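## Task

Take the foam block from the desk and set it in the empty shelf spot whose lot number, printed on the shelf edge directly beneath it, is 743. Every other object must stay on its own shelf, table or counter. The robot must not tip over or finish leaning. The block must stay put without the robot holding it.

## Robot and tools

ROBOT. TidyBot++ is a single-arm mobile robot. Its base is 0.54 m long, 0.50 m wide and 0.38 m high and rolls on four powered casters. On top sits one seven-joint arm with a two-finger gripper. The shoulder is 0.12 m ahead of the base centre and 0.68 m off the floor. Segments: upper arm 0.42 m, forearm 0.31 m, hand 0.31 m to the hand point. At the start the arm is folded with the hand pointing down, reaching up to 0.08 m past the base front, elbow up to 1.15 m high. Cameras: base_camera (fixed on the base) and wrist_camera (looks along the hand).

FRAMES. Base frame: origin on the floor below the base centre, x forward, y left, z up. hand_pose is reported in it: the point between the finger pads, its z axis along the fingers, its y axis the closing direction. Odometry frame is the base frame at scene start; heading is positive to the left, -3.142 to 3.142.

execute_actions. Arguments: "actions" (a list with one action, or empty to just read state and images) and optional "cameras" (list of "base_camera", "wrist_camera" or "all"; omitted or null gives all, [] gives none). An action may hold "base", "joints", "speeds"; its motions start together.
- base: exactly one relative command from the current base position, in metres or radians. translate_m: forward (+) or back, -2 to 2. strafe_m: left (+) or right, -2 to 2. rotate_rad: counter-clockwise seen from above (+), -6.3 to 6.3. A move that would need more than 8.667 s is refused.
- joints: absolute targets by name, radians. joint_1_rad (any angle; turns whole arm about vertical, positive clockwise from above, opposite to rotate_rad), joint_2_rad shoulder -2.249 to 2.249, joint_3_rad any angle, joint_4_rad elbow -2.579 to 2.579, joint_5_rad any angle, joint_6_rad wrist -2.099 to 2.099, joint_7_rad any angle (hand down: positive is counter-clockwise from above; at 1.57 fingers open left/right). Done tolerances ±0.039 for joints 1–4, ±0.056 for 5–7. Continuous joints take the short way; for bigger turns send steps under half a turn. gripper_pos is 0 (open, pad gap about 85 mm) to 1 (closed), ±0.03; gap is about 85 x (1 - gripper_pos) mm.
- speeds: caps for this action only; translate_m and strafe_m 0.05 to 0.5 m/s, rotate_rad 0.1 to 1.57 rad/s (defaults are the top values).
Omitted joints or base may keep pushing toward old targets. Unknown keys or out-of-range values reject the whole call. An action is capped at 15 s.

PLANAR ARM. With joint_1_rad = 0, joint_3_rad = 3.14, joint_5_rad = 0 the arm moves in the base x-z plane. Angles from vertical (forward positive): upper = joint_2_rad, forearm = joint_2_rad - joint_4_rad, hand = that minus joint_6_rad. Hand point offset from shoulder: forward = sum of length x sin(angle), up = sum of length x cos(angle). A downward hand reaches at most about 0.94 m above the floor, and only near the base.

wait: "seconds" 0 to 10; commands nothing, returns state and images. zoom_image: "camera" and "region" [x0, y0, x1, y1] in pixels from the top-left, at most 504 x 504, on that camera's latest full image; useful for reading lot numbers. read_manual: optional "section" ("licences"), only legal text. finished_scene: "scene" (1 or 2) ends that scene for good and reports success; the object must already rest on its own.

RESULTS. base_status / joint_status per motion: "done"; "off_target" (resting away, maybe still pushing); "contact_stop" or "time_out" (target dropped, holds there). A base "done" only means the wheels turned; a blocked base can report it while short. "joint command not followed" plus "cause:" means a self-collision check withheld arm targets (gripper still acts); those joints show "not_followed" and may be retried later. "ARM HIT" means the arm struck the base or itself. on_its_own lists uncommanded motion. motor_effort is percent of maximum (peak in brackets), with fixed bias and noise. base_tilt is in degrees (forward/right positive), base_odometry counts wheel turns so slip looks like travel and drift builds up. A "Motor temperatures" line follows the joint order; MOTOR HOT appears from 60 °C, and at 75 °C an OVER-TEMPERATURE FAULT lets the arm sink, with "limit_stop_at_motor_heat" on affected keys (resend them). A torque sensor over its limit (104.5 N m joints 1–4, 51.3 N m joints 5–7) freezes the arm and gripper for 10 s and skips the rest of the call; the base keeps going. If any call reports a stop, the remaining calls in that reply are skipped.

GRIPPER. At 1 the fingers keep squeezing with roughly 96 to 120 N each. "done" at 1 means empty; "off_target" with a reading means something is held. Closed fingertips reach about 20 mm beyond the hand point.

ACCURACY. Friction can leave joints a bit off while reporting done; resending the same target changes nothing. Correct by sending previous command + (wanted - read) on all seven joints. hand_pose itself may be 1–2 cm wrong; trust the images. A held load makes the arm sag; never command a joint to its read angle while holding something.

AVOID. Dropping or flinging objects, knocking items off shelves, hard pushes into furniture, driving while the arm is snagged above about 0.8 m (tipping risk), sideways force on a raised hand, long holding of heavy loads (heat). If the arm catches, pull it back or back away to right the robot. The simulation runs on while the reply is composed, and an occasional nudge may move a loose object. Fewer and shorter robot motions are better.

Each tool is called after "Emit:" by a JSON object that holds its "op" and its "data".

## Session

Emit:
{"op": "execute_actions", "data": {"actions": []}}

Scene clock: 0.00 s.
Motor temperatures (°C, as the motors report them): [29 35 29 33 40 38 41]
base_odometry: x=+0.000 y=+0.000 heading=+0.000 (m, m, rad; odometry frame)
base_tilt: forward=-0.5 right=+0.1 (deg)
base_status: not commanded
joint_positions: joint_1_rad=-0.009 joint_2_rad=-0.307 joint_3_rad=+3.106 joint_4_rad=-2.556 joint_5_rad=+0.046 joint_6_rad=-0.878 joint_7_rad=+1.555 gripper_pos=+0.000
joint_status: not commanded
motor_effort: joint_1_rad=+0 joint_2_rad=-2 joint_3_rad=-1 joint_4_rad=+13 joint_5_rad=+1 joint_6_rad=-1 joint_7_rad=-1 (%)
hand_pose: x=+0.2409 y=-0.0057 z=+0.5744 quat_wxyz=(+0.023, +0.999, +0.028, +0.007) (m; base frame)
pictures: base_camera, wrist_camera
Images, in order (width x height): base_camera 644x364, wrist_camera 644x476.

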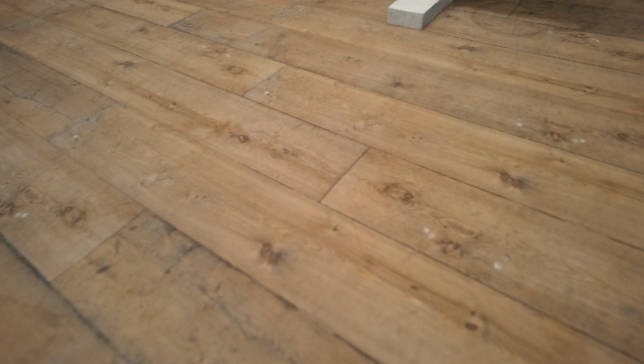

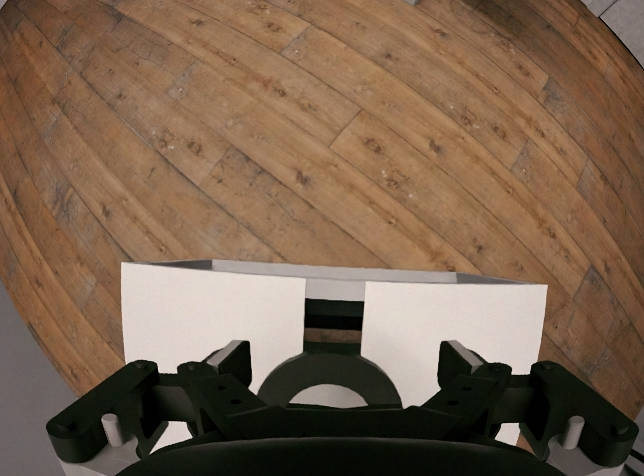

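Emit:
{"op": "execute_actions", "data": {"actions": [{"joints":{"joint_2_rad":-0.5,"joint_4_rad":-1.6,"joint_6_rad":-0.7}}], "cameras": ["wrist_camera"]}}

Scene clock: 2.30 s.
Motor temperatures (°C, as the motors report them): [29 35 29 33 40 38 41]
base_odometry: x=+0.000 y=+0.000 heading=+0.000 (m, m, rad; odometry frame)
base_tilt: forward=-0.5 right=+0.1 (deg)
base_status: not commanded
joint_positions: joint_1_rad=-0.009 joint_2_rad=-0.484 joint_3_rad=+3.106 joint_4_rad=-1.611 joint_5_rad=+0.046 joint_6_rad=-0.724 joint_7_rad=+1.555 gripper_pos=+0.000
joint_status: all done
motor_effort: joint_1_rad=+0(0) joint_2_rad=-3(7) joint_3_rad=+0(0) joint_4_rad=+20(21) joint_5_rad=+0(1) joint_6_rad=+8(8) joint_7_rad=+0(0) (%)
hand_pose: x=+0.5055 y=+0.0142 z=+1.1036 quat_wxyz=(+0.012, +0.798, +0.019, +0.602) (m; base frame)
pictures: wrist_camera
Images, in order (width x height): wrist_camera 644x476.

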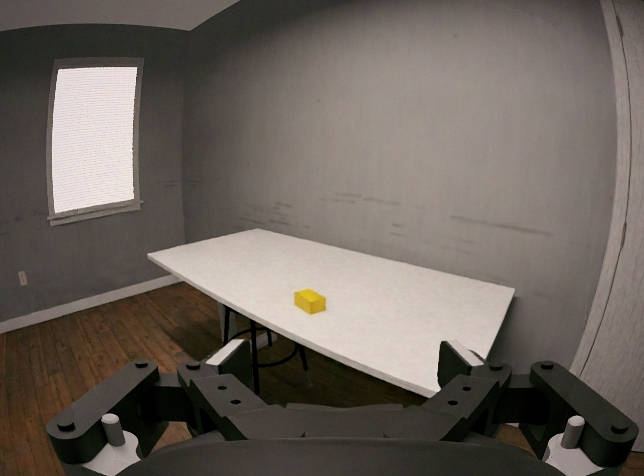

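Emit:
{"op": "execute_actions", "data": {"actions": [{"joints":{"joint_1_rad":-2.0}}], "cameras": ["wrist_camera"]}}

Scene clock: 5.43 s.
Motor temperatures (°C, as the motors report them): [29 35 29 33 40 38 41]
base_odometry: x=+0.000 y=+0.000 heading=+0.000 (m, m, rad; odometry frame)
base_tilt: forward=-0.5 right=+0.1 (deg)
base_status: not commanded
joint_positions: joint_1_rad=-1.989 joint_2_rad=-0.484 joint_3_rad=+3.106 joint_4_rad=-1.611 joint_5_rad=+0.046 joint_6_rad=-0.724 joint_7_rad=+1.555 gripper_pos=+0.000
joint_status: all done
motor_effort: joint_1_rad=+1(1) joint_2_rad=-3(3) joint_3_rad=-1(0) joint_4_rad=+20(20) joint_5_rad=+1(1) joint_6_rad=+8(8) joint_7_rad=-1(1) (%)
hand_pose: x=-0.0479 y=+0.3489 z=+1.1036 quat_wxyz=(-0.497, +0.422, +0.678, +0.341) (m; base frame)
pictures: wrist_camera
Images, in order (width x height): wrist_camera 644x476.

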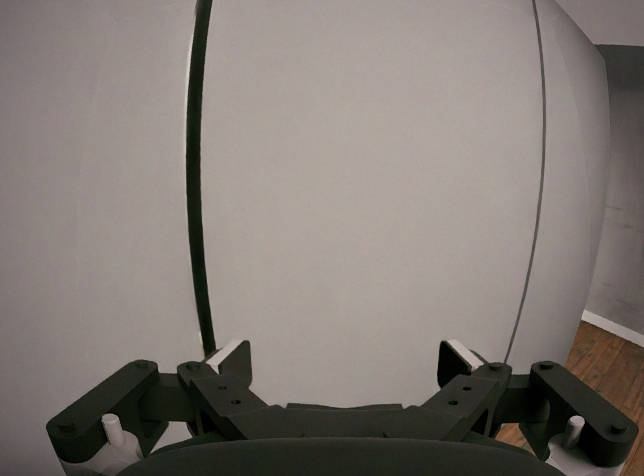

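Emit:
{"op": "execute_actions", "data": {"actions": [{"base":{"translate_m":0.2},"joints":{"joint_1_rad":0}}], "cameras": []}}

Emit:
{"op": "execute_actions", "data": {"actions": [{"base":{"rotate_rad":-0.58},"joints":{"joint_6_rad":-1.2,"joint_3_rad":3.16,"joint_5_rad":-0.03}}]}}

Scene clock: 8.67 s.
Motor temperatures (°C, as the motors report them): [29 35 29 33 40 38 41]
base_odometry: x=+0.200 y=+0.000 heading=-0.001 (m, m, rad; odometry frame)
base_tilt: forward=-0.5 right=+0.1 (deg)
base_status: done
joint_positions: joint_1_rad=-0.011 joint_2_rad=-0.485 joint_3_rad=+3.106 joint_4_rad=-1.611 joint_5_rad=+0.046 joint_6_rad=-0.723 joint_7_rad=+1.555 gripper_pos=+0.000
joint_status: all done
motor_effort: joint_1_rad=+0(2) joint_2_rad=-3(5) joint_3_rad=-1(2) joint_4_rad=+19(21) joint_5_rad=+0(1) joint_6_rad=+8(7) joint_7_rad=-1(1) (%)
hand_pose: x=+0.5054 y=+0.0150 z=+1.1038 quat_wxyz=(+0.012, +0.798, +0.020, +0.602) (m; base frame)
pictures: none
No camera images: the call's "cameras" was empty. Leave "cameras" out to get every camera's image.

Scene clock: 10.17 s.
Motor temperatures (°C, as the motors report them): [29 35 29 33 40 38 41]
base_odometry: x=+0.200 y=+0.000 heading=-0.580 (m, m, rad; odometry frame)
base_tilt: forward=-0.5 right=+0.1 (deg)
base_status: done
joint_positions: joint_1_rad=-0.009 joint_2_rad=-0.485 joint_3_rad=+3.146 joint_4_rad=-1.607 joint_5_rad=+0.002 joint_6_rad=-1.198 joint_7_rad=+1.555 gripper_pos=+0.000
joint_status: all done
motor_effort: joint_1_rad=+0(1) joint_2_rad=-2(4) joint_3_rad=-1(1) joint_4_rad=+19(21) joint_5_rad=+0(2) joint_6_rad=+6(7) joint_7_rad=-1(1) (%)
hand_pose: x=+0.4342 y=+0.0022 z=+0.9785 quat_wxyz=(-0.004, +0.917, -0.005, +0.399) (m; base frame)
pictures: base_camera, wrist_camera
Images, in order (width x height): base_camera 644x364, wrist_camera 644x476.

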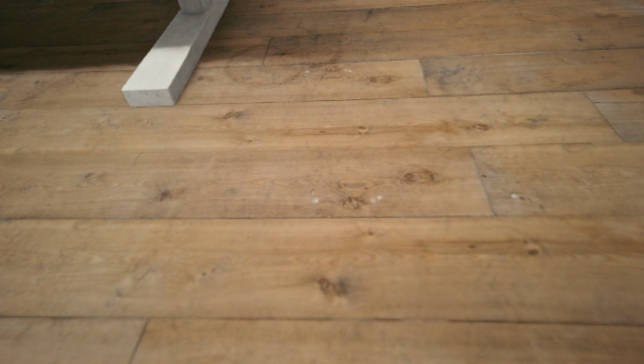

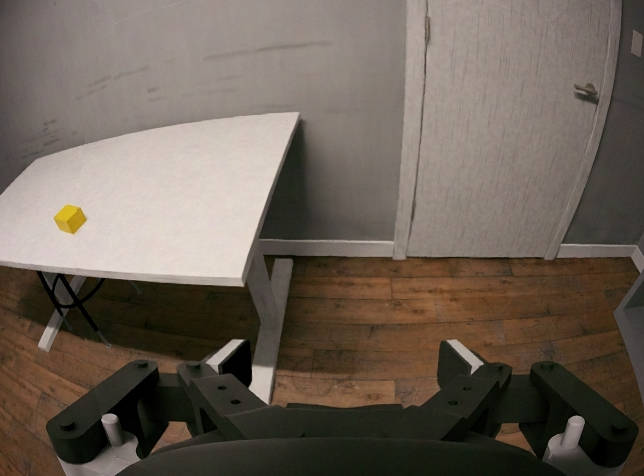

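Emit:
{"op": "execute_actions", "data": {"actions": [{"base":{"strafe_m":0.65}}]}}

Scene clock: 12.87 s.
Motor temperatures (°C, as the motors report them): [29 35 29 33 40 38 41]
base_odometry: x=+0.557 y=+0.543 heading=-0.581 (m, m, rad; odometry frame)
base_tilt: forward=-0.5 right=+0.1 (deg)
base_status: done
joint_positions: joint_1_rad=-0.009 joint_2_rad=-0.485 joint_3_rad=+3.148 joint_4_rad=-1.607 joint_5_rad=+0.001 joint_6_rad=-1.198 joint_7_rad=+1.555 gripper_pos=+0.000
joint_status: not commanded
motor_effort: joint_1_rad=+0(0) joint_2_rad=-2(2) joint_3_rad=-1(1) joint_4_rad=+19(19) joint_5_rad=+1(1) joint_6_rad=+6(6) joint_7_rad=-1(1) (%)
hand_pose: x=+0.4342 y=+0.0015 z=+0.9785 quat_wxyz=(-0.005, +0.917, -0.006, +0.399) (m; base frame)
pictures: base_camera, wrist_camera
Images, in order (width x height): base_camera 644x364, wrist_camera 644x476.

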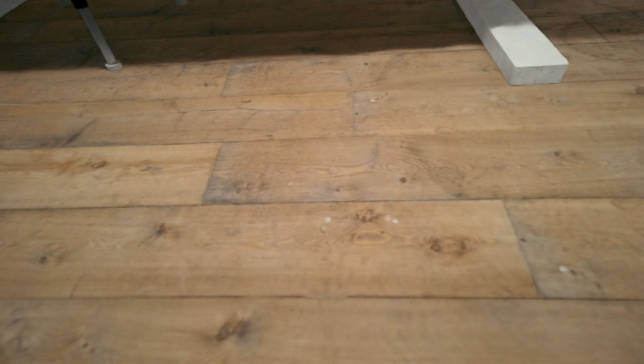

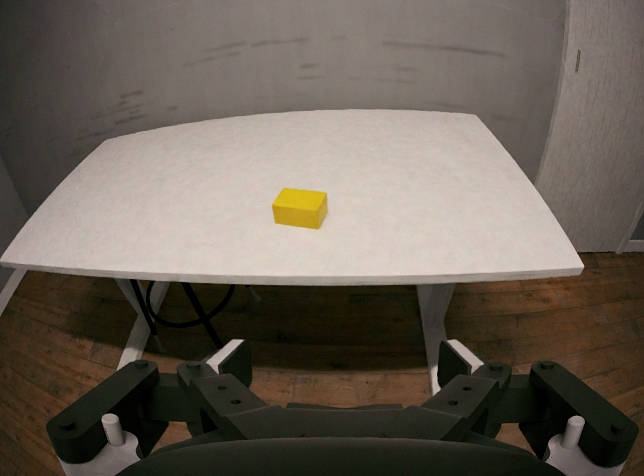

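Emit:
{"op": "execute_actions", "data": {"actions": [{"base":{"strafe_m":-0.95}}], "cameras": []}}

Emit:
{"op": "execute_actions", "data": {"actions": [{"base":{"translate_m":0.54}}], "cameras": []}}

Emit:
{"op": "execute_actions", "data": {"actions": [{"base":{"rotate_rad":1.31},"joints":{"joint_2_rad":0.3,"joint_4_rad":-1.5,"joint_6_rad":-0.3}}]}}

Scene clock: 16.73 s.
Motor temperatures (°C, as the motors report them): [29 35 29 33 40 38 41]
base_odometry: x=+0.035 y=-0.251 heading=-0.581 (m, m, rad; odometry frame)
base_tilt: forward=-0.5 right=+0.1 (deg)
base_status: done
joint_positions: joint_1_rad=-0.009 joint_2_rad=-0.485 joint_3_rad=+3.150 joint_4_rad=-1.607 joint_5_rad=+0.000 joint_6_rad=-1.198 joint_7_rad=+1.555 gripper_pos=+0.000
joint_status: not commanded
motor_effort: joint_1_rad=+0(0) joint_2_rad=-2(3) joint_3_rad=-1(1) joint_4_rad=+19(19) joint_5_rad=+1(0) joint_6_rad=+5(6) joint_7_rad=+0(1) (%)
hand_pose: x=+0.4342 y=+0.0007 z=+0.9785 quat_wxyz=(-0.005, +0.917, -0.007, +0.399) (m; base frame)
pictures: none
No camera images: the call's "cameras" was empty. Leave "cameras" out to get every camera's image.

Scene clock: 19.17 s.
Motor temperatures (°C, as the motors report them): [29 35 29 33 40 38 41]
base_odometry: x=+0.487 y=-0.547 heading=-0.581 (m, m, rad; odometry frame)
base_tilt: forward=-0.4 right=+0.1 (deg)
base_status: done
joint_positions: joint_1_rad=-0.009 joint_2_rad=-0.491 joint_3_rad=+3.150 joint_4_rad=-1.607 joint_5_rad=+0.000 joint_6_rad=-1.198 joint_7_rad=+1.555 gripper_pos=+0.000
joint_status: not commanded
motor_effort: joint_1_rad=+0(0) joint_2_rad=-2(3) joint_3_rad=-1(0) joint_4_rad=+19(20) joint_5_rad=+1(0) joint_6_rad=+7(7) joint_7_rad=-1(1) (%)
hand_pose: x=+0.4324 y=+0.0007 z=+0.9806 quat_wxyz=(-0.005, +0.915, -0.007, +0.402) (m; base frame)
pictures: none
No camera images: the call's "cameras" was empty. Leave "cameras" out to get every camera's image.

Scene clock: 21.47 s.
Motor temperatures (°C, as the motors report them): [29 35 29 33 40 38 41]
base_odometry: x=+0.487 y=-0.547 heading=+0.729 (m, m, rad; odometry frame)
base_tilt: forward=-0.5 right=+0.1 (deg)
base_status: done
joint_positions: joint_1_rad=-0.002 joint_2_rad=+0.292 joint_3_rad=+3.157 joint_4_rad=-1.518 joint_5_rad=+0.000 joint_6_rad=-0.324 joint_7_rad=+1.555 gripper_pos=+0.000
joint_status: all done
motor_effort: joint_1_rad=+0(4) joint_2_rad=-31(33) joint_3_rad=-1(5) joint_4_rad=+20(22) joint_5_rad=+0(0) joint_6_rad=+7(6) joint_7_rad=-1(0) (%)
hand_pose: x=+0.8089 y=-0.0070 z=+0.8443 quat_wxyz=(+0.001, +0.876, -0.011, +0.483) (m; base frame)
pictures: base_camera, wrist_camera
Images, in order (width x height): base_camera 644x364, wrist_camera 644x476.

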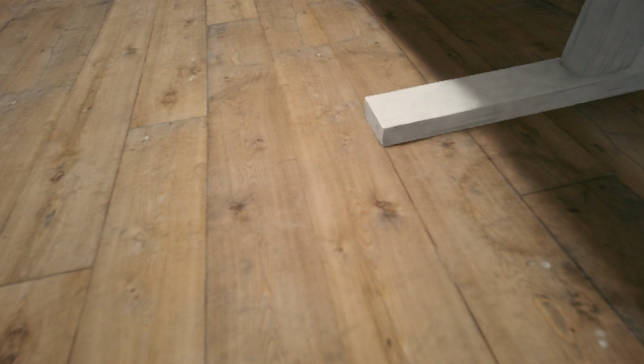

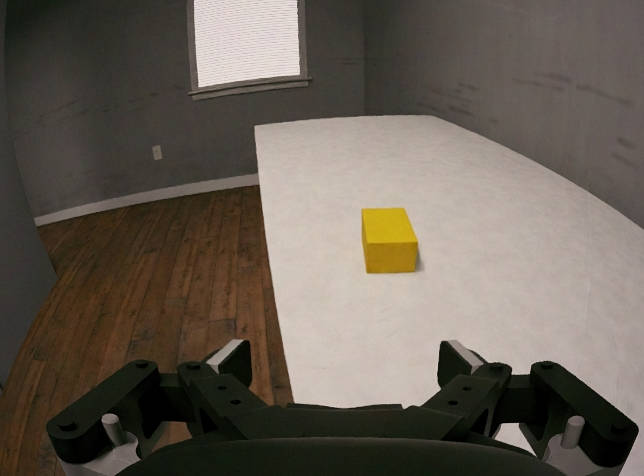

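Emit:
{"op": "execute_actions", "data": {"actions": [{"base":{"strafe_m":-0.06},"joints":{"joint_2_rad":0.5,"joint_4_rad":-1.46,"joint_6_rad":-0.03}}], "cameras": ["wrist_camera"]}}

Scene clock: 22.97 s.
Motor temperatures (°C, as the motors report them): [29 35 29 33 40 38 41]
base_odometry: x=+0.527 y=-0.592 heading=+0.729 (m, m, rad; odometry frame)
base_tilt: forward=-0.4 right=+0.1 (deg)
base_status: done
joint_positions: joint_1_rad=+0.003 joint_2_rad=+0.501 joint_3_rad=+3.157 joint_4_rad=-1.475 joint_5_rad=+0.000 joint_6_rad=-0.056 joint_7_rad=+1.555 gripper_pos=+0.000
joint_status: all done
motor_effort: joint_1_rad=+0(3) joint_2_rad=-38(40) joint_3_rad=-1(1) joint_4_rad=+20(21) joint_5_rad=+0(1) joint_6_rad=+6(9) joint_7_rad=-1(1) (%)
hand_pose: x=+0.8889 y=-0.0107 z=+0.7880 quat_wxyz=(+0.003, +0.850, -0.012, +0.527) (m; base frame)
pictures: wrist_camera
Images, in order (width x height): wrist_camera 644x476.

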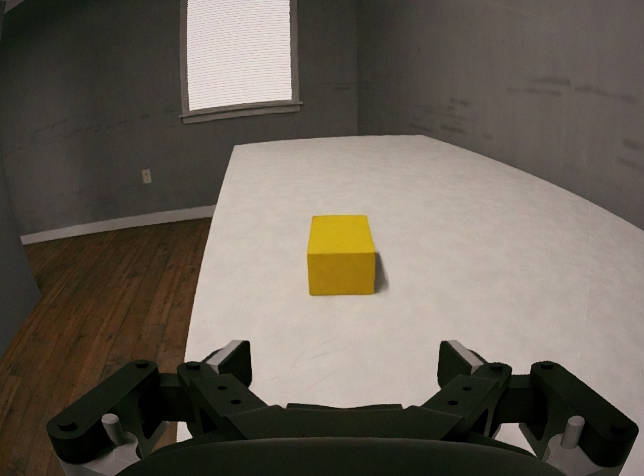

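Emit:
{"op": "execute_actions", "data": {"actions": [{"base":{"translate_m":0.12},"joints":{"joint_2_rad":0.525}}]}}

Scene clock: 24.37 s.
Motor temperatures (°C, as the motors report them): [29 35 29 33 40 38 41]
base_odometry: x=+0.616 y=-0.512 heading=+0.729 (m, m, rad; odometry frame)
base_tilt: forward=-0.5 right=+0.1 (deg)
base_status: done
joint_positions: joint_1_rad=+0.003 joint_2_rad=+0.516 joint_3_rad=+3.157 joint_4_rad=-1.470 joint_5_rad=+0.000 joint_6_rad=-0.054 joint_7_rad=+1.555 gripper_pos=+0.000
joint_status: all done
motor_effort: joint_1_rad=-1(1) joint_2_rad=-39(40) joint_3_rad=-1(2) joint_4_rad=+20(22) joint_5_rad=+0(1) joint_6_rad=+7(8) joint_7_rad=+0(1) (%)
hand_pose: x=+0.8919 y=-0.0107 z=+0.7805 quat_wxyz=(+0.004, +0.852, -0.012, +0.524) (m; base frame)
pictures: base_camera, wrist_camera
Images, in order (width x height): base_camera 644x364, wrist_camera 644x476.

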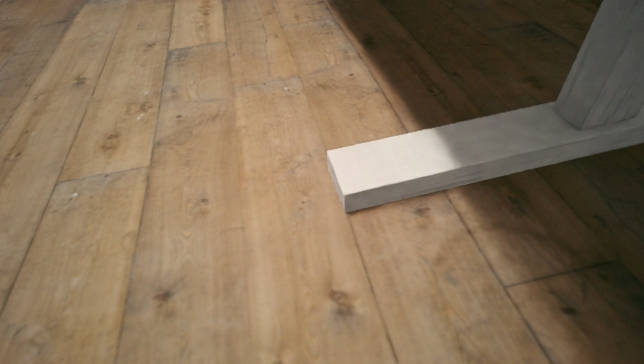

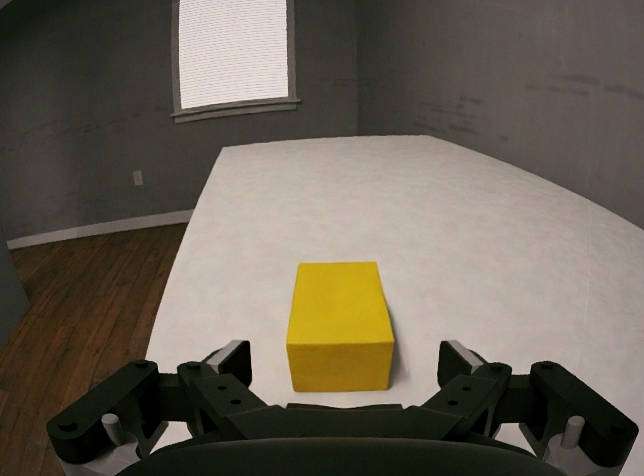

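Emit:
{"op": "execute_actions", "data": {"actions": [{"base":{"translate_m":0.06},"joints":{"joint_2_rad":0.57},"speeds":{"translate_m":0.06}}], "cameras": ["wrist_camera"]}}

Scene clock: 25.97 s.
Motor temperatures (°C, as the motors report them): [29 35 29 33 40 38 41]
base_odometry: x=+0.661 y=-0.472 heading=+0.729 (m, m, rad; odometry frame)
base_tilt: forward=-0.4 right=+0.1 (deg)
base_status: done
joint_positions: joint_1_rad=+0.003 joint_2_rad=+0.560 joint_3_rad=+3.157 joint_4_rad=-1.468 joint_5_rad=+0.000 joint_6_rad=-0.053 joint_7_rad=+1.555 gripper_pos=+0.000
joint_status: all done
motor_effort: joint_1_rad=+0(2) joint_2_rad=-38(42) joint_3_rad=-1(2) joint_4_rad=+19(21) joint_5_rad=+0(1) joint_6_rad=+8(8) joint_7_rad=-1(0) (%)
hand_pose: x=+0.8962 y=-0.0107 z=+0.7473 quat_wxyz=(+0.004, +0.863, -0.012, +0.506) (m; base frame)
pictures: wrist_camera
Images, in order (width x height): wrist_camera 644x476.

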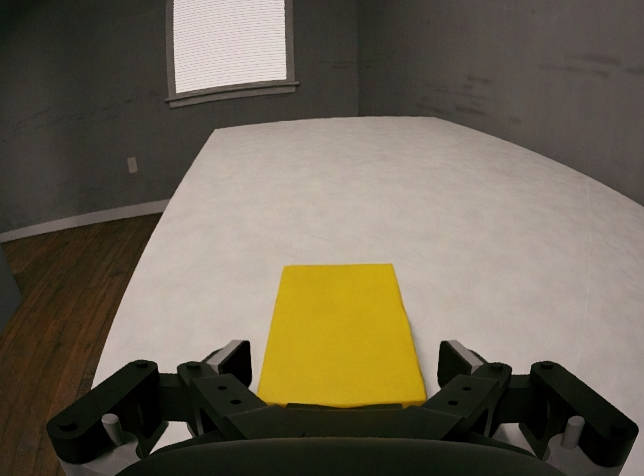

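Emit:
{"op": "execute_actions", "data": {"actions": [{"joints":{"gripper_pos":1}}], "cameras": ["wrist_camera"]}}

Scene clock: 27.10 s.
Motor temperatures (°C, as the motors report them): [29 35 29 33 40 38 41]
base_odometry: x=+0.661 y=-0.472 heading=+0.729 (m, m, rad; odometry frame)
base_tilt: forward=-0.4 right=+0.1 (deg)
base_status: not commanded
joint_positions: joint_1_rad=+0.003 joint_2_rad=+0.560 joint_3_rad=+3.157 joint_4_rad=-1.467 joint_5_rad=+0.000 joint_6_rad=-0.051 joint_7_rad=+1.555 gripper_pos=+0.397
joint_status: gripper_pos off_target (ended at +0.397, target +1.000)
motor_effort: joint_1_rad=+0(1) joint_2_rad=-38(39) joint_3_rad=-1(1) joint_4_rad=+19(20) joint_5_rad=+1(1) joint_6_rad=+7(6) joint_7_rad=+0(1) (%)
hand_pose: x=+0.8968 y=-0.0107 z=+0.7481 quat_wxyz=(+0.004, +0.862, -0.012, +0.507) (m; base frame)
pictures: wrist_camera
Images, in order (width x height): wrist_camera 644x476.

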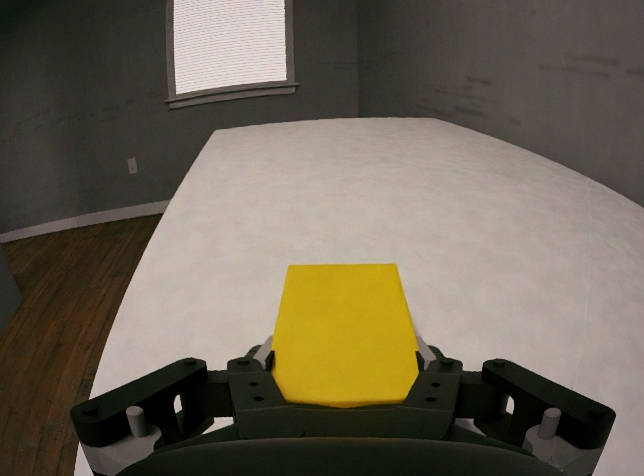

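Gripped (level at hand angle 2.08). Lift and look.

Emit:
{"op": "execute_actions", "data": {"actions": [{"joints":{"joint_2_rad":-0.5,"joint_4_rad":-1.6,"joint_6_rad":-0.8}}], "cameras": []}}

Emit:
{"op": "execute_actions", "data": {"actions": [{"base":{"translate_m":-0.2},"joints":{"joint_1_rad":-2.4}}], "cameras": ["wrist_camera"]}}

Scene clock: 29.53 s.
Motor temperatures (°C, as the motors report them): [29 35 29 33 40 38 41]
base_odometry: x=+0.661 y=-0.472 heading=+0.729 (m, m, rad; odometry frame)
base_tilt: forward=-0.5 right=+0.1 (deg)
base_status: not commanded
joint_positions: joint_1_rad=+0.003 joint_2_rad=-0.489 joint_3_rad=+3.157 joint_4_rad=-1.584 joint_5_rad=+0.000 joint_6_rad=-0.778 joint_7_rad=+1.555 gripper_pos=+0.397
joint_status: all done
motor_effort: joint_1_rad=+0(0) joint_2_rad=-4(42) joint_3_rad=-1(1) joint_4_rad=+21(21) joint_5_rad=+0(1) joint_6_rad=+7(8) joint_7_rad=+0(1) (%)
hand_pose: x=+0.4982 y=-0.0081 z=+1.1047 quat_wxyz=(-0.003, +0.805, -0.015, +0.593) (m; base frame)
pictures: none
No camera images: the call's "cameras" was empty. Leave "cameras" out to get every camera's image.

Scene clock: 32.93 s.
Motor temperatures (°C, as the motors report them): [29 35 29 33 40 38 41]
base_odometry: x=+0.512 y=-0.606 heading=+0.729 (m, m, rad; odometry frame)
base_tilt: forward=-0.5 right=+0.1 (deg)
base_status: done
joint_positions: joint_1_rad=-2.389 joint_2_rad=-0.493 joint_3_rad=+3.158 joint_4_rad=-1.588 joint_5_rad=+0.000 joint_6_rad=-0.779 joint_7_rad=+1.555 gripper_pos=+0.397
joint_status: all done
motor_effort: joint_1_rad=+0(1) joint_2_rad=-3(7) joint_3_rad=-1(1) joint_4_rad=+19(21) joint_5_rad=+0(0) joint_6_rad=+8(8) joint_7_rad=-1(0) (%)
hand_pose: x=-0.1516 y=+0.2631 z=+1.1039 quat_wxyz=(-0.552, +0.309, +0.744, +0.214) (m; base frame)
pictures: wrist_camera
Images, in order (width x height): wrist_camera 644x476.

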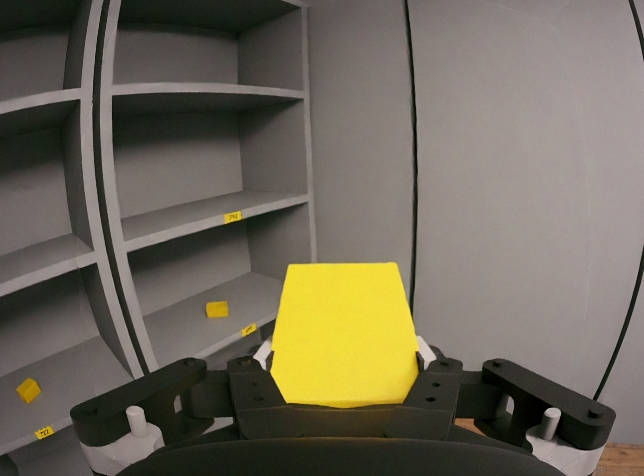

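Emit:
{"op": "zoom_image", "data": {"camera": "wrist_camera", "region": [180, 190, 320, 350]}}

Emit:
{"op": "execute_actions", "data": {"actions": [{"joints":{"joint_1_rad":-3.4,"joint_2_rad":-0.7,"joint_4_rad":-2.2,"joint_6_rad":-0.7}}], "cameras": ["wrist_camera"]}}

Region (180, 190, 320, 350) of wrist_camera's 644x476 image, scaled by 3.150; it fills the left 441 columns of this view, and the rest is white.

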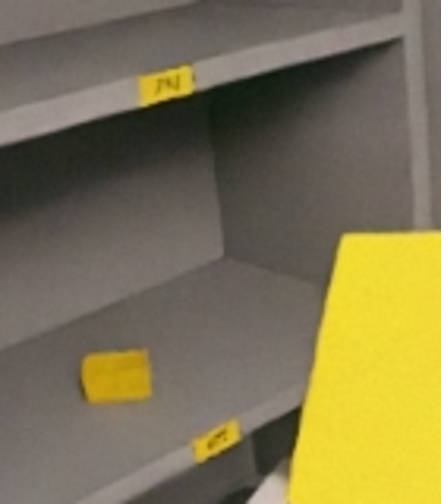

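Scene clock: 35.30 s.
Motor temperatures (°C, as the motors report them): [29 35 29 33 40 38 41]
base_odometry: x=+0.512 y=-0.606 heading=+0.729 (m, m, rad; odometry frame)
base_tilt: forward=-0.4 right=+0.1 (deg)
base_status: not commanded
joint_positions: joint_1_rad=-3.389 joint_2_rad=-0.677 joint_3_rad=+3.158 joint_4_rad=-2.188 joint_5_rad=+0.000 joint_6_rad=-0.729 joint_7_rad=+1.555 gripper_pos=+0.397
joint_status: all done
motor_effort: joint_1_rad=+0(0) joint_2_rad=+2(2) joint_3_rad=-1(0) joint_4_rad=+22(22) joint_5_rad=+1(0) joint_6_rad=+6(8) joint_7_rad=-1(1) (%)
hand_pose: x=-0.1675 y=-0.0685 z=+0.8359 quat_wxyz=(-0.432, -0.096, +0.895, -0.059) (m; base frame)
pictures: wrist_camera
Images, in order (width x height): wrist_camera 644x476.

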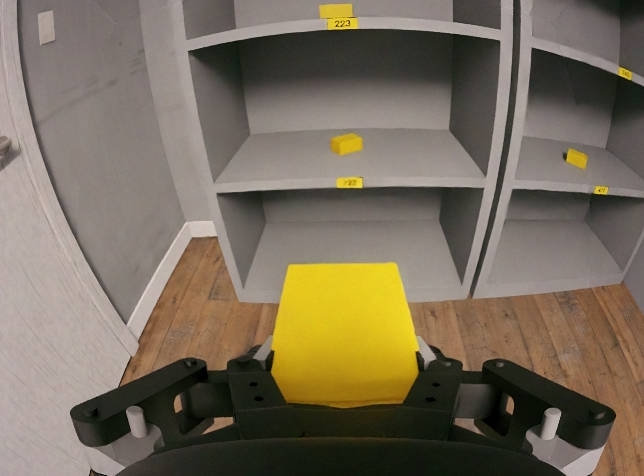

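Emit:
{"op": "zoom_image", "data": {"camera": "wrist_camera", "region": [594, 50, 644, 100]}}

Region (594, 50, 644, 100) of wrist_camera's 644x476 image, scaled by 10.080.

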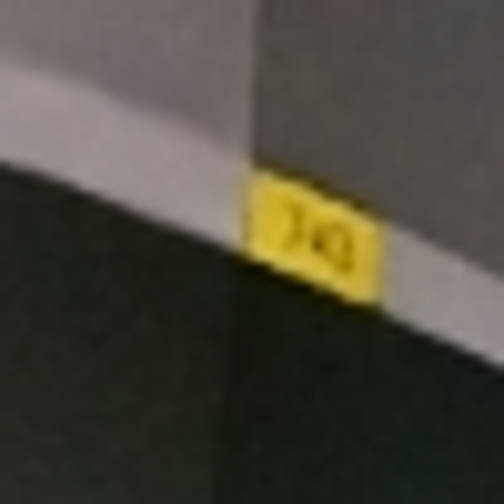

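Emit:
{"op": "execute_actions", "data": {"actions": [{"base":{"rotate_rad":-2.9},"joints":{"joint_1_rad":-6.283,"joint_2_rad":-0.6,"joint_4_rad":-1.6,"joint_6_rad":-1.0}}], "cameras": []}}

Emit:
{"op": "execute_actions", "data": {"actions": [{"base":{"strafe_m":-0.65}}]}}

Scene clock: 39.17 s.
Motor temperatures (°C, as the motors report them): [29 35 29 33 40 38 41]
base_odometry: x=+0.512 y=-0.606 heading=-2.170 (m, m, rad; odometry frame)
base_tilt: forward=-0.5 right=+0.1 (deg)
base_status: done
joint_positions: joint_1_rad=-6.272 joint_2_rad=-0.622 joint_3_rad=+3.158 joint_4_rad=-1.619 joint_5_rad=+0.000 joint_6_rad=-0.975 joint_7_rad=+1.555 gripper_pos=+0.397
joint_status: all done
motor_effort: joint_1_rad=+0(0) joint_2_rad=+2(2) joint_3_rad=-1(0) joint_4_rad=+19(22) joint_5_rad=+0(0) joint_6_rad=+8(9) joint_7_rad=+0(1) (%)
hand_pose: x=+0.4246 y=-0.0096 z=+1.0726 quat_wxyz=(+0.002, -0.834, +0.019, -0.552) (m; base frame)
pictures: none
No camera images: the call's "cameras" was empty. Leave "cameras" out to get every camera's image.

Scene clock: 41.83 s.
Motor temperatures (°C, as the motors report them): [29 35 29 33 40 38 41]
base_odometry: x=-0.024 y=-0.238 heading=-2.171 (m, m, rad; odometry frame)
base_tilt: forward=-0.5 right=+0.1 (deg)
base_status: done
joint_positions: joint_1_rad=-6.273 joint_2_rad=-0.621 joint_3_rad=+3.158 joint_4_rad=-1.619 joint_5_rad=-0.001 joint_6_rad=-0.975 joint_7_rad=+1.555 gripper_pos=+0.397
joint_status: not commanded
motor_effort: joint_1_rad=+0(1) joint_2_rad=+2(3) joint_3_rad=-1(2) joint_4_rad=+18(19) joint_5_rad=+1(1) joint_6_rad=+7(8) joint_7_rad=-1(1) (%)
hand_pose: x=+0.4248 y=-0.0093 z=+1.0724 quat_wxyz=(+0.002, -0.834, +0.019, -0.551) (m; base frame)
pictures: base_camera, wrist_camera
Images, in order (width x height): base_camera 644x364, wrist_camera 644x476.

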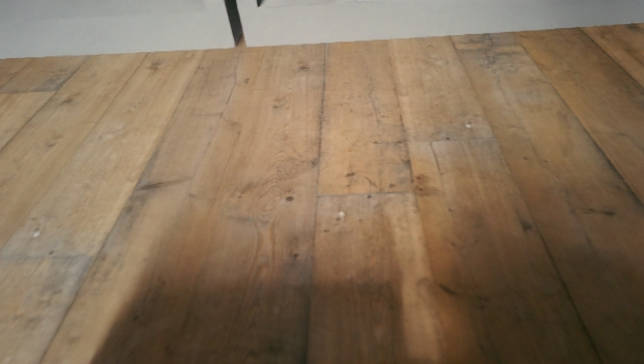

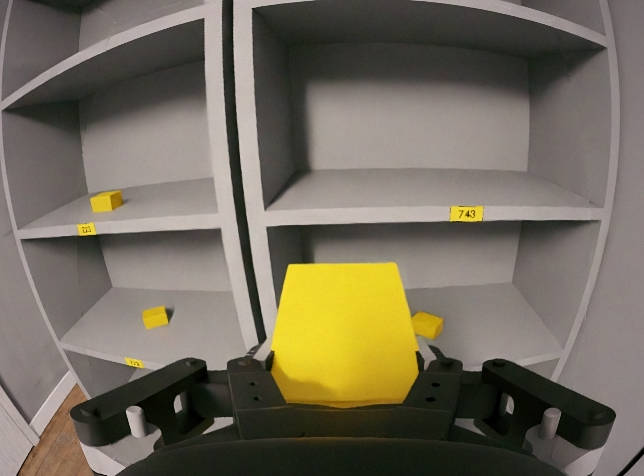

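Emit:
{"op": "execute_actions", "data": {"actions": [{"base":{"strafe_m":-0.25},"joints":{"joint_2_rad":0.1,"joint_4_rad":-1.04,"joint_6_rad":-0.91,"joint_3_rad":3.13}}]}}

Scene clock: 43.87 s.
Motor temperatures (°C, as the motors report them): [29 35 29 33 40 38 41]
base_odometry: x=-0.231 y=-0.097 heading=-2.172 (m, m, rad; odometry frame)
base_tilt: forward=-0.5 right=+0.1 (deg)
base_status: done
joint_positions: joint_1_rad=-6.274 joint_2_rad=+0.098 joint_3_rad=+3.150 joint_4_rad=-1.060 joint_5_rad=-0.001 joint_6_rad=-0.938 joint_7_rad=+1.555 gripper_pos=+0.397
joint_status: all done
motor_effort: joint_1_rad=+0(1) joint_2_rad=-24(26) joint_3_rad=-1(3) joint_4_rad=+20(21) joint_5_rad=+1(1) joint_6_rad=+7(8) joint_7_rad=-1(1) (%)
hand_pose: x=+0.7176 y=-0.0087 z=+1.0701 quat_wxyz=(+0.000, -0.867, +0.014, -0.499) (m; base frame)
pictures: base_camera, wrist_camera
Images, in order (width x height): base_camera 644x364, wrist_camera 644x476.

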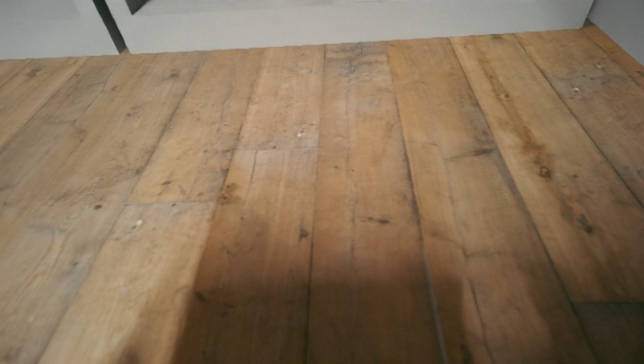

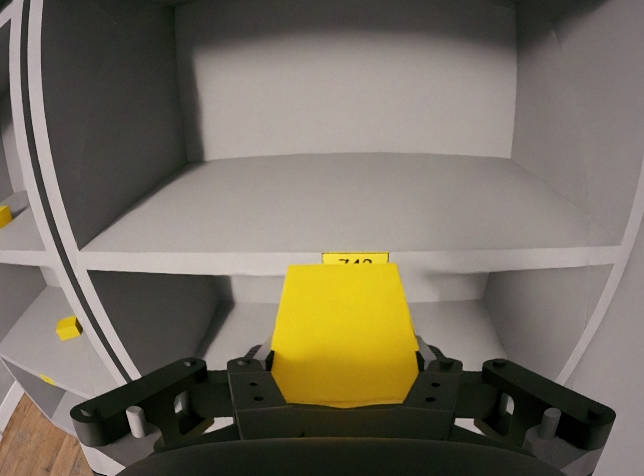

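Emit:
{"op": "execute_actions", "data": {"actions": [{"base":{"translate_m":0.12},"joints":{"joint_2_rad":0.06}}]}}

Scene clock: 45.30 s.
Motor temperatures (°C, as the motors report them): [29 35 29 33 40 38 41]
base_odometry: x=-0.299 y=-0.196 heading=-2.172 (m, m, rad; odometry frame)
base_tilt: forward=-0.5 right=+0.1 (deg)
base_status: done
joint_positions: joint_1_rad=-6.274 joint_2_rad=+0.069 joint_3_rad=+3.149 joint_4_rad=-1.053 joint_5_rad=-0.001 joint_6_rad=-0.935 joint_7_rad=+1.555 gripper_pos=+0.397
joint_status: all done
motor_effort: joint_1_rad=+0(1) joint_2_rad=-23(27) joint_3_rad=-1(2) joint_4_rad=+21(22) joint_5_rad=+1(0) joint_6_rad=+7(8) joint_7_rad=+0(1) (%)
hand_pose: x=+0.7066 y=-0.0083 z=+1.0922 quat_wxyz=(+0.000, -0.857, +0.014, -0.516) (m; base frame)
pictures: base_camera, wrist_camera
Images, in order (width x height): base_camera 644x364, wrist_camera 644x476.

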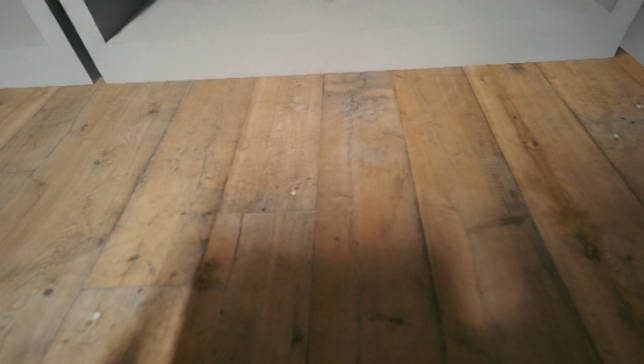

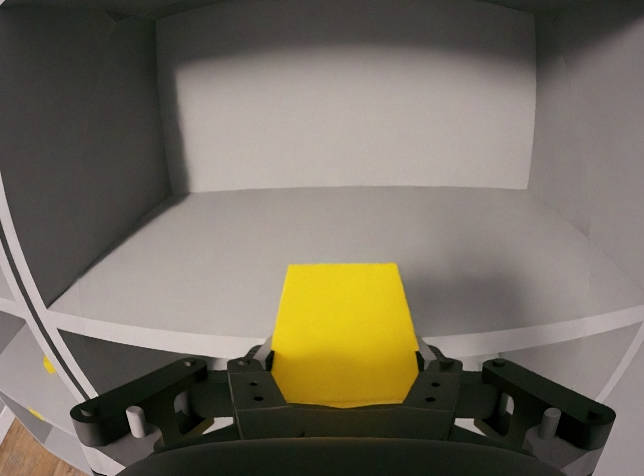

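Emit:
{"op": "execute_actions", "data": {"actions": [{"base":{"translate_m":0.21},"joints":{"joint_1_rad":-6.25}}], "cameras": []}}

Emit:
{"op": "execute_actions", "data": {"actions": [{"joints":{"joint_2_rad":0.2,"joint_6_rad":-0.81}}], "cameras": ["wrist_camera"]}}

Scene clock: 47.03 s.
Motor temperatures (°C, as the motors report them): [29 35 29 33 40 38 41]
base_odometry: x=-0.418 y=-0.369 heading=-2.172 (m, m, rad; odometry frame)
base_tilt: forward=-0.4 right=+0.0 (deg)
base_status: done
joint_positions: joint_1_rad=-6.255 joint_2_rad=+0.070 joint_3_rad=+3.147 joint_4_rad=-1.053 joint_5_rad=-0.001 joint_6_rad=-0.933 joint_7_rad=+1.555 gripper_pos=+0.397
joint_status: all done
motor_effort: joint_1_rad=+0(1) joint_2_rad=-22(27) joint_3_rad=-1(0) joint_4_rad=+20(21) joint_5_rad=+0(0) joint_6_rad=+7(8) joint_7_rad=+0(1) (%)
hand_pose: x=+0.7069 y=-0.0182 z=+1.0925 quat_wxyz=(-0.005, -0.856, +0.021, -0.516) (m; base frame)
pictures: none
No camera images: the call's "cameras" was empty. Leave "cameras" out to get every camera's image.

Scene clock: 48.17 s.
Motor temperatures (°C, as the motors report them): [29 35 29 33 40 38 41]
base_odometry: x=-0.418 y=-0.369 heading=-2.172 (m, m, rad; odometry frame)
base_tilt: forward=-0.4 right=+0.1 (deg)
base_status: not commanded
joint_positions: joint_1_rad=-6.255 joint_2_rad=+0.205 joint_3_rad=+3.147 joint_4_rad=-1.050 joint_5_rad=-0.001 joint_6_rad=-0.838 joint_7_rad=+1.555 gripper_pos=+0.397
joint_status: all done
motor_effort: joint_1_rad=+0(0) joint_2_rad=-29(32) joint_3_rad=-1(1) joint_4_rad=+21(22) joint_5_rad=+0(0) joint_6_rad=+7(6) joint_7_rad=-1(1) (%)
hand_pose: x=+0.7730 y=-0.0201 z=+1.0360 quat_wxyz=(-0.005, -0.865, +0.021, -0.501) (m; base frame)
pictures: wrist_camera
Images, in order (width x height): wrist_camera 644x476.

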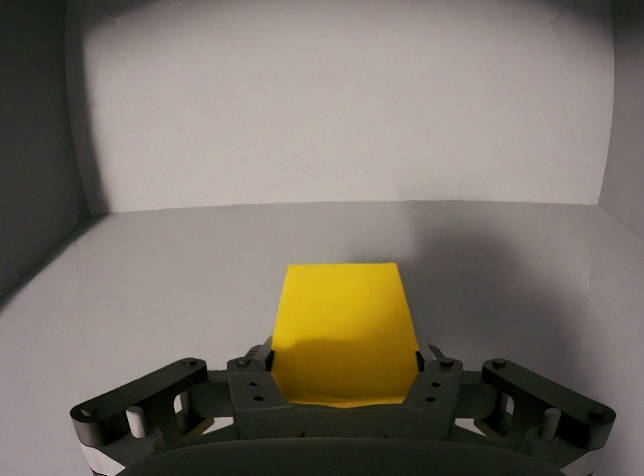

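Emit:
{"op": "execute_actions", "data": {"actions": [{"base":{"translate_m":-0.04},"joints":{"joint_2_rad":0.24,"joint_6_rad":-0.78}}], "cameras": ["wrist_camera"]}}

Scene clock: 49.13 s.
Motor temperatures (°C, as the motors report them): [29 35 29 33 40 38 41]
base_odometry: x=-0.395 y=-0.336 heading=-2.172 (m, m, rad; odometry frame)
base_tilt: forward=-0.5 right=+0.1 (deg)
base_status: done
joint_positions: joint_1_rad=-6.255 joint_2_rad=+0.233 joint_3_rad=+3.147 joint_4_rad=-1.050 joint_5_rad=-0.001 joint_6_rad=-0.808 joint_7_rad=+1.555 gripper_pos=+0.397
joint_status: all done
motor_effort: joint_1_rad=+0(1) joint_2_rad=-29(32) joint_3_rad=-1(2) joint_4_rad=+20(22) joint_5_rad=+1(0) joint_6_rad=+7(8) joint_7_rad=-1(0) (%)
hand_pose: x=+0.7874 y=-0.0206 z=+1.0260 quat_wxyz=(-0.005, -0.865, +0.021, -0.502) (m; base frame)
pictures: wrist_camera
Images, in order (width x height): wrist_camera 644x476.

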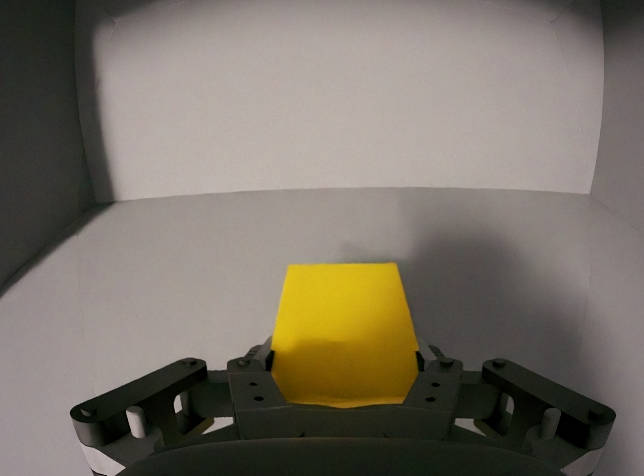

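Emit:
{"op": "execute_actions", "data": {"actions": [{"joints":{"joint_4_rad":-1.1,"joint_6_rad":-0.75}}], "cameras": ["wrist_camera"]}}

Scene clock: 49.93 s.
Motor temperatures (°C, as the motors report them): [29 35 29 33 40 38 41]
base_odometry: x=-0.395 y=-0.336 heading=-2.172 (m, m, rad; odometry frame)
base_tilt: forward=-0.4 right=+0.1 (deg)
base_status: not commanded
joint_positions: joint_1_rad=-6.255 joint_2_rad=+0.232 joint_3_rad=+3.147 joint_4_rad=-1.082 joint_5_rad=-0.001 joint_6_rad=-0.772 joint_7_rad=+1.555 gripper_pos=+0.397
joint_status: all done
motor_effort: joint_1_rad=+0(0) joint_2_rad=-27(32) joint_3_rad=-1(1) joint_4_rad=+20(21) joint_5_rad=+0(1) joint_6_rad=+6(7) joint_7_rad=+0(1) (%)
hand_pose: x=+0.7904 y=-0.0207 z=+1.0176 quat_wxyz=(-0.005, -0.864, +0.021, -0.504) (m; base frame)
pictures: wrist_camera
Images, in order (width x height): wrist_camera 644x476.

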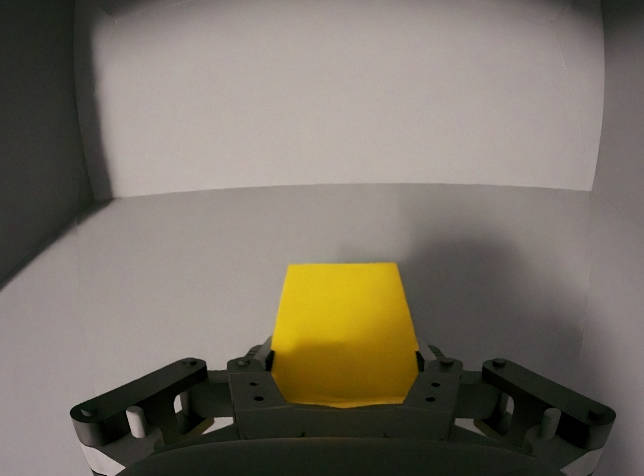

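Seems at or near contact. Release.

Emit:
{"op": "execute_actions", "data": {"actions": [{"joints":{"gripper_pos":0}}], "cameras": ["wrist_camera"]}}

Emit:
{"op": "execute_actions", "data": {"actions": [{"base":{"translate_m":-0.3},"joints":{"joint_2_rad":0.15}}], "cameras": ["wrist_camera"]}}

Scene clock: 51.07 s.
Motor temperatures (°C, as the motors report them): [29 35 29 33 40 38 41]
base_odometry: x=-0.395 y=-0.336 heading=-2.172 (m, m, rad; odometry frame)
base_tilt: forward=-0.5 right=+0.1 (deg)
base_status: not commanded
joint_positions: joint_1_rad=-6.255 joint_2_rad=+0.232 joint_3_rad=+3.147 joint_4_rad=-1.085 joint_5_rad=-0.001 joint_6_rad=-0.772 joint_7_rad=+1.555 gripper_pos=+0.000
joint_status: all done
motor_effort: joint_1_rad=+0(0) joint_2_rad=-29(29) joint_3_rad=-1(1) joint_4_rad=+20(21) joint_5_rad=+1(0) joint_6_rad=+7(7) joint_7_rad=-1(1) (%)
hand_pose: x=+0.7902 y=-0.0207 z=+1.0161 quat_wxyz=(-0.005, -0.864, +0.021, -0.502) (m; base frame)
pictures: wrist_camera
Images, in order (width x height): wrist_camera 644x476.

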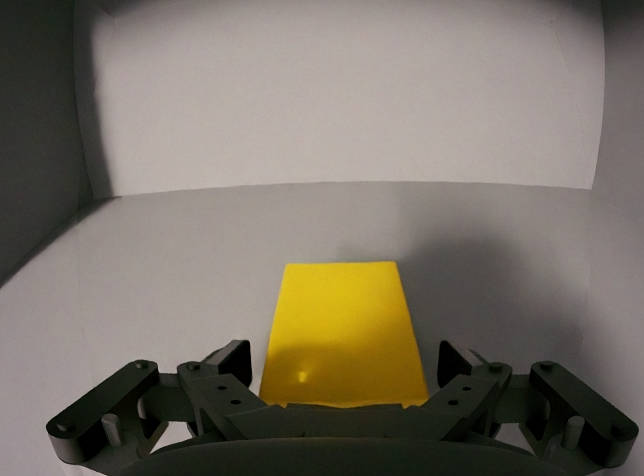

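Scene clock: 53.07 s.
Motor temperatures (°C, as the motors report them): [29 35 29 33 40 38 41]
base_odometry: x=-0.225 y=-0.089 heading=-2.172 (m, m, rad; odometry frame)
base_tilt: forward=-0.5 right=+0.1 (deg)
base_status: done
joint_positions: joint_1_rad=-6.254 joint_2_rad=+0.148 joint_3_rad=+3.146 joint_4_rad=-1.091 joint_5_rad=-0.001 joint_6_rad=-0.771 joint_7_rad=+1.555 gripper_pos=+0.000
joint_status: all done
motor_effort: joint_1_rad=+0(2) joint_2_rad=-24(34) joint_3_rad=-1(2) joint_4_rad=+21(22) joint_5_rad=+1(0) joint_6_rad=+7(8) joint_7_rad=+0(1) (%)
hand_pose: x=+0.7597 y=-0.0194 z=+1.0681 quat_wxyz=(-0.004, -0.844, +0.020, -0.536) (m; base frame)
pictures: wrist_camera
Images, in order (width x height): wrist_camera 644x476.

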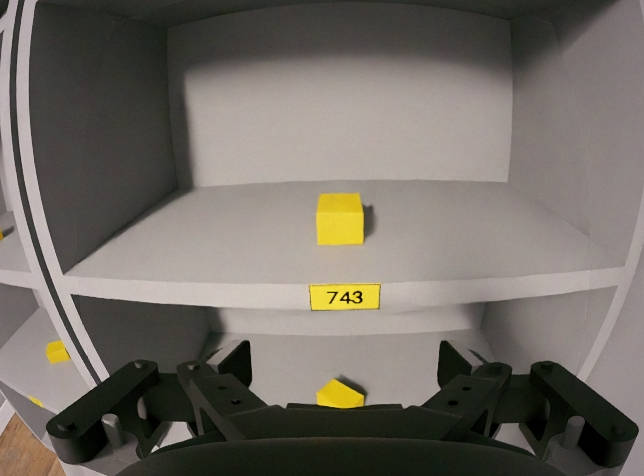

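Emit:
{"op": "finished_scene", "data": {"scene": 1}}

The scene is finished: the task was done.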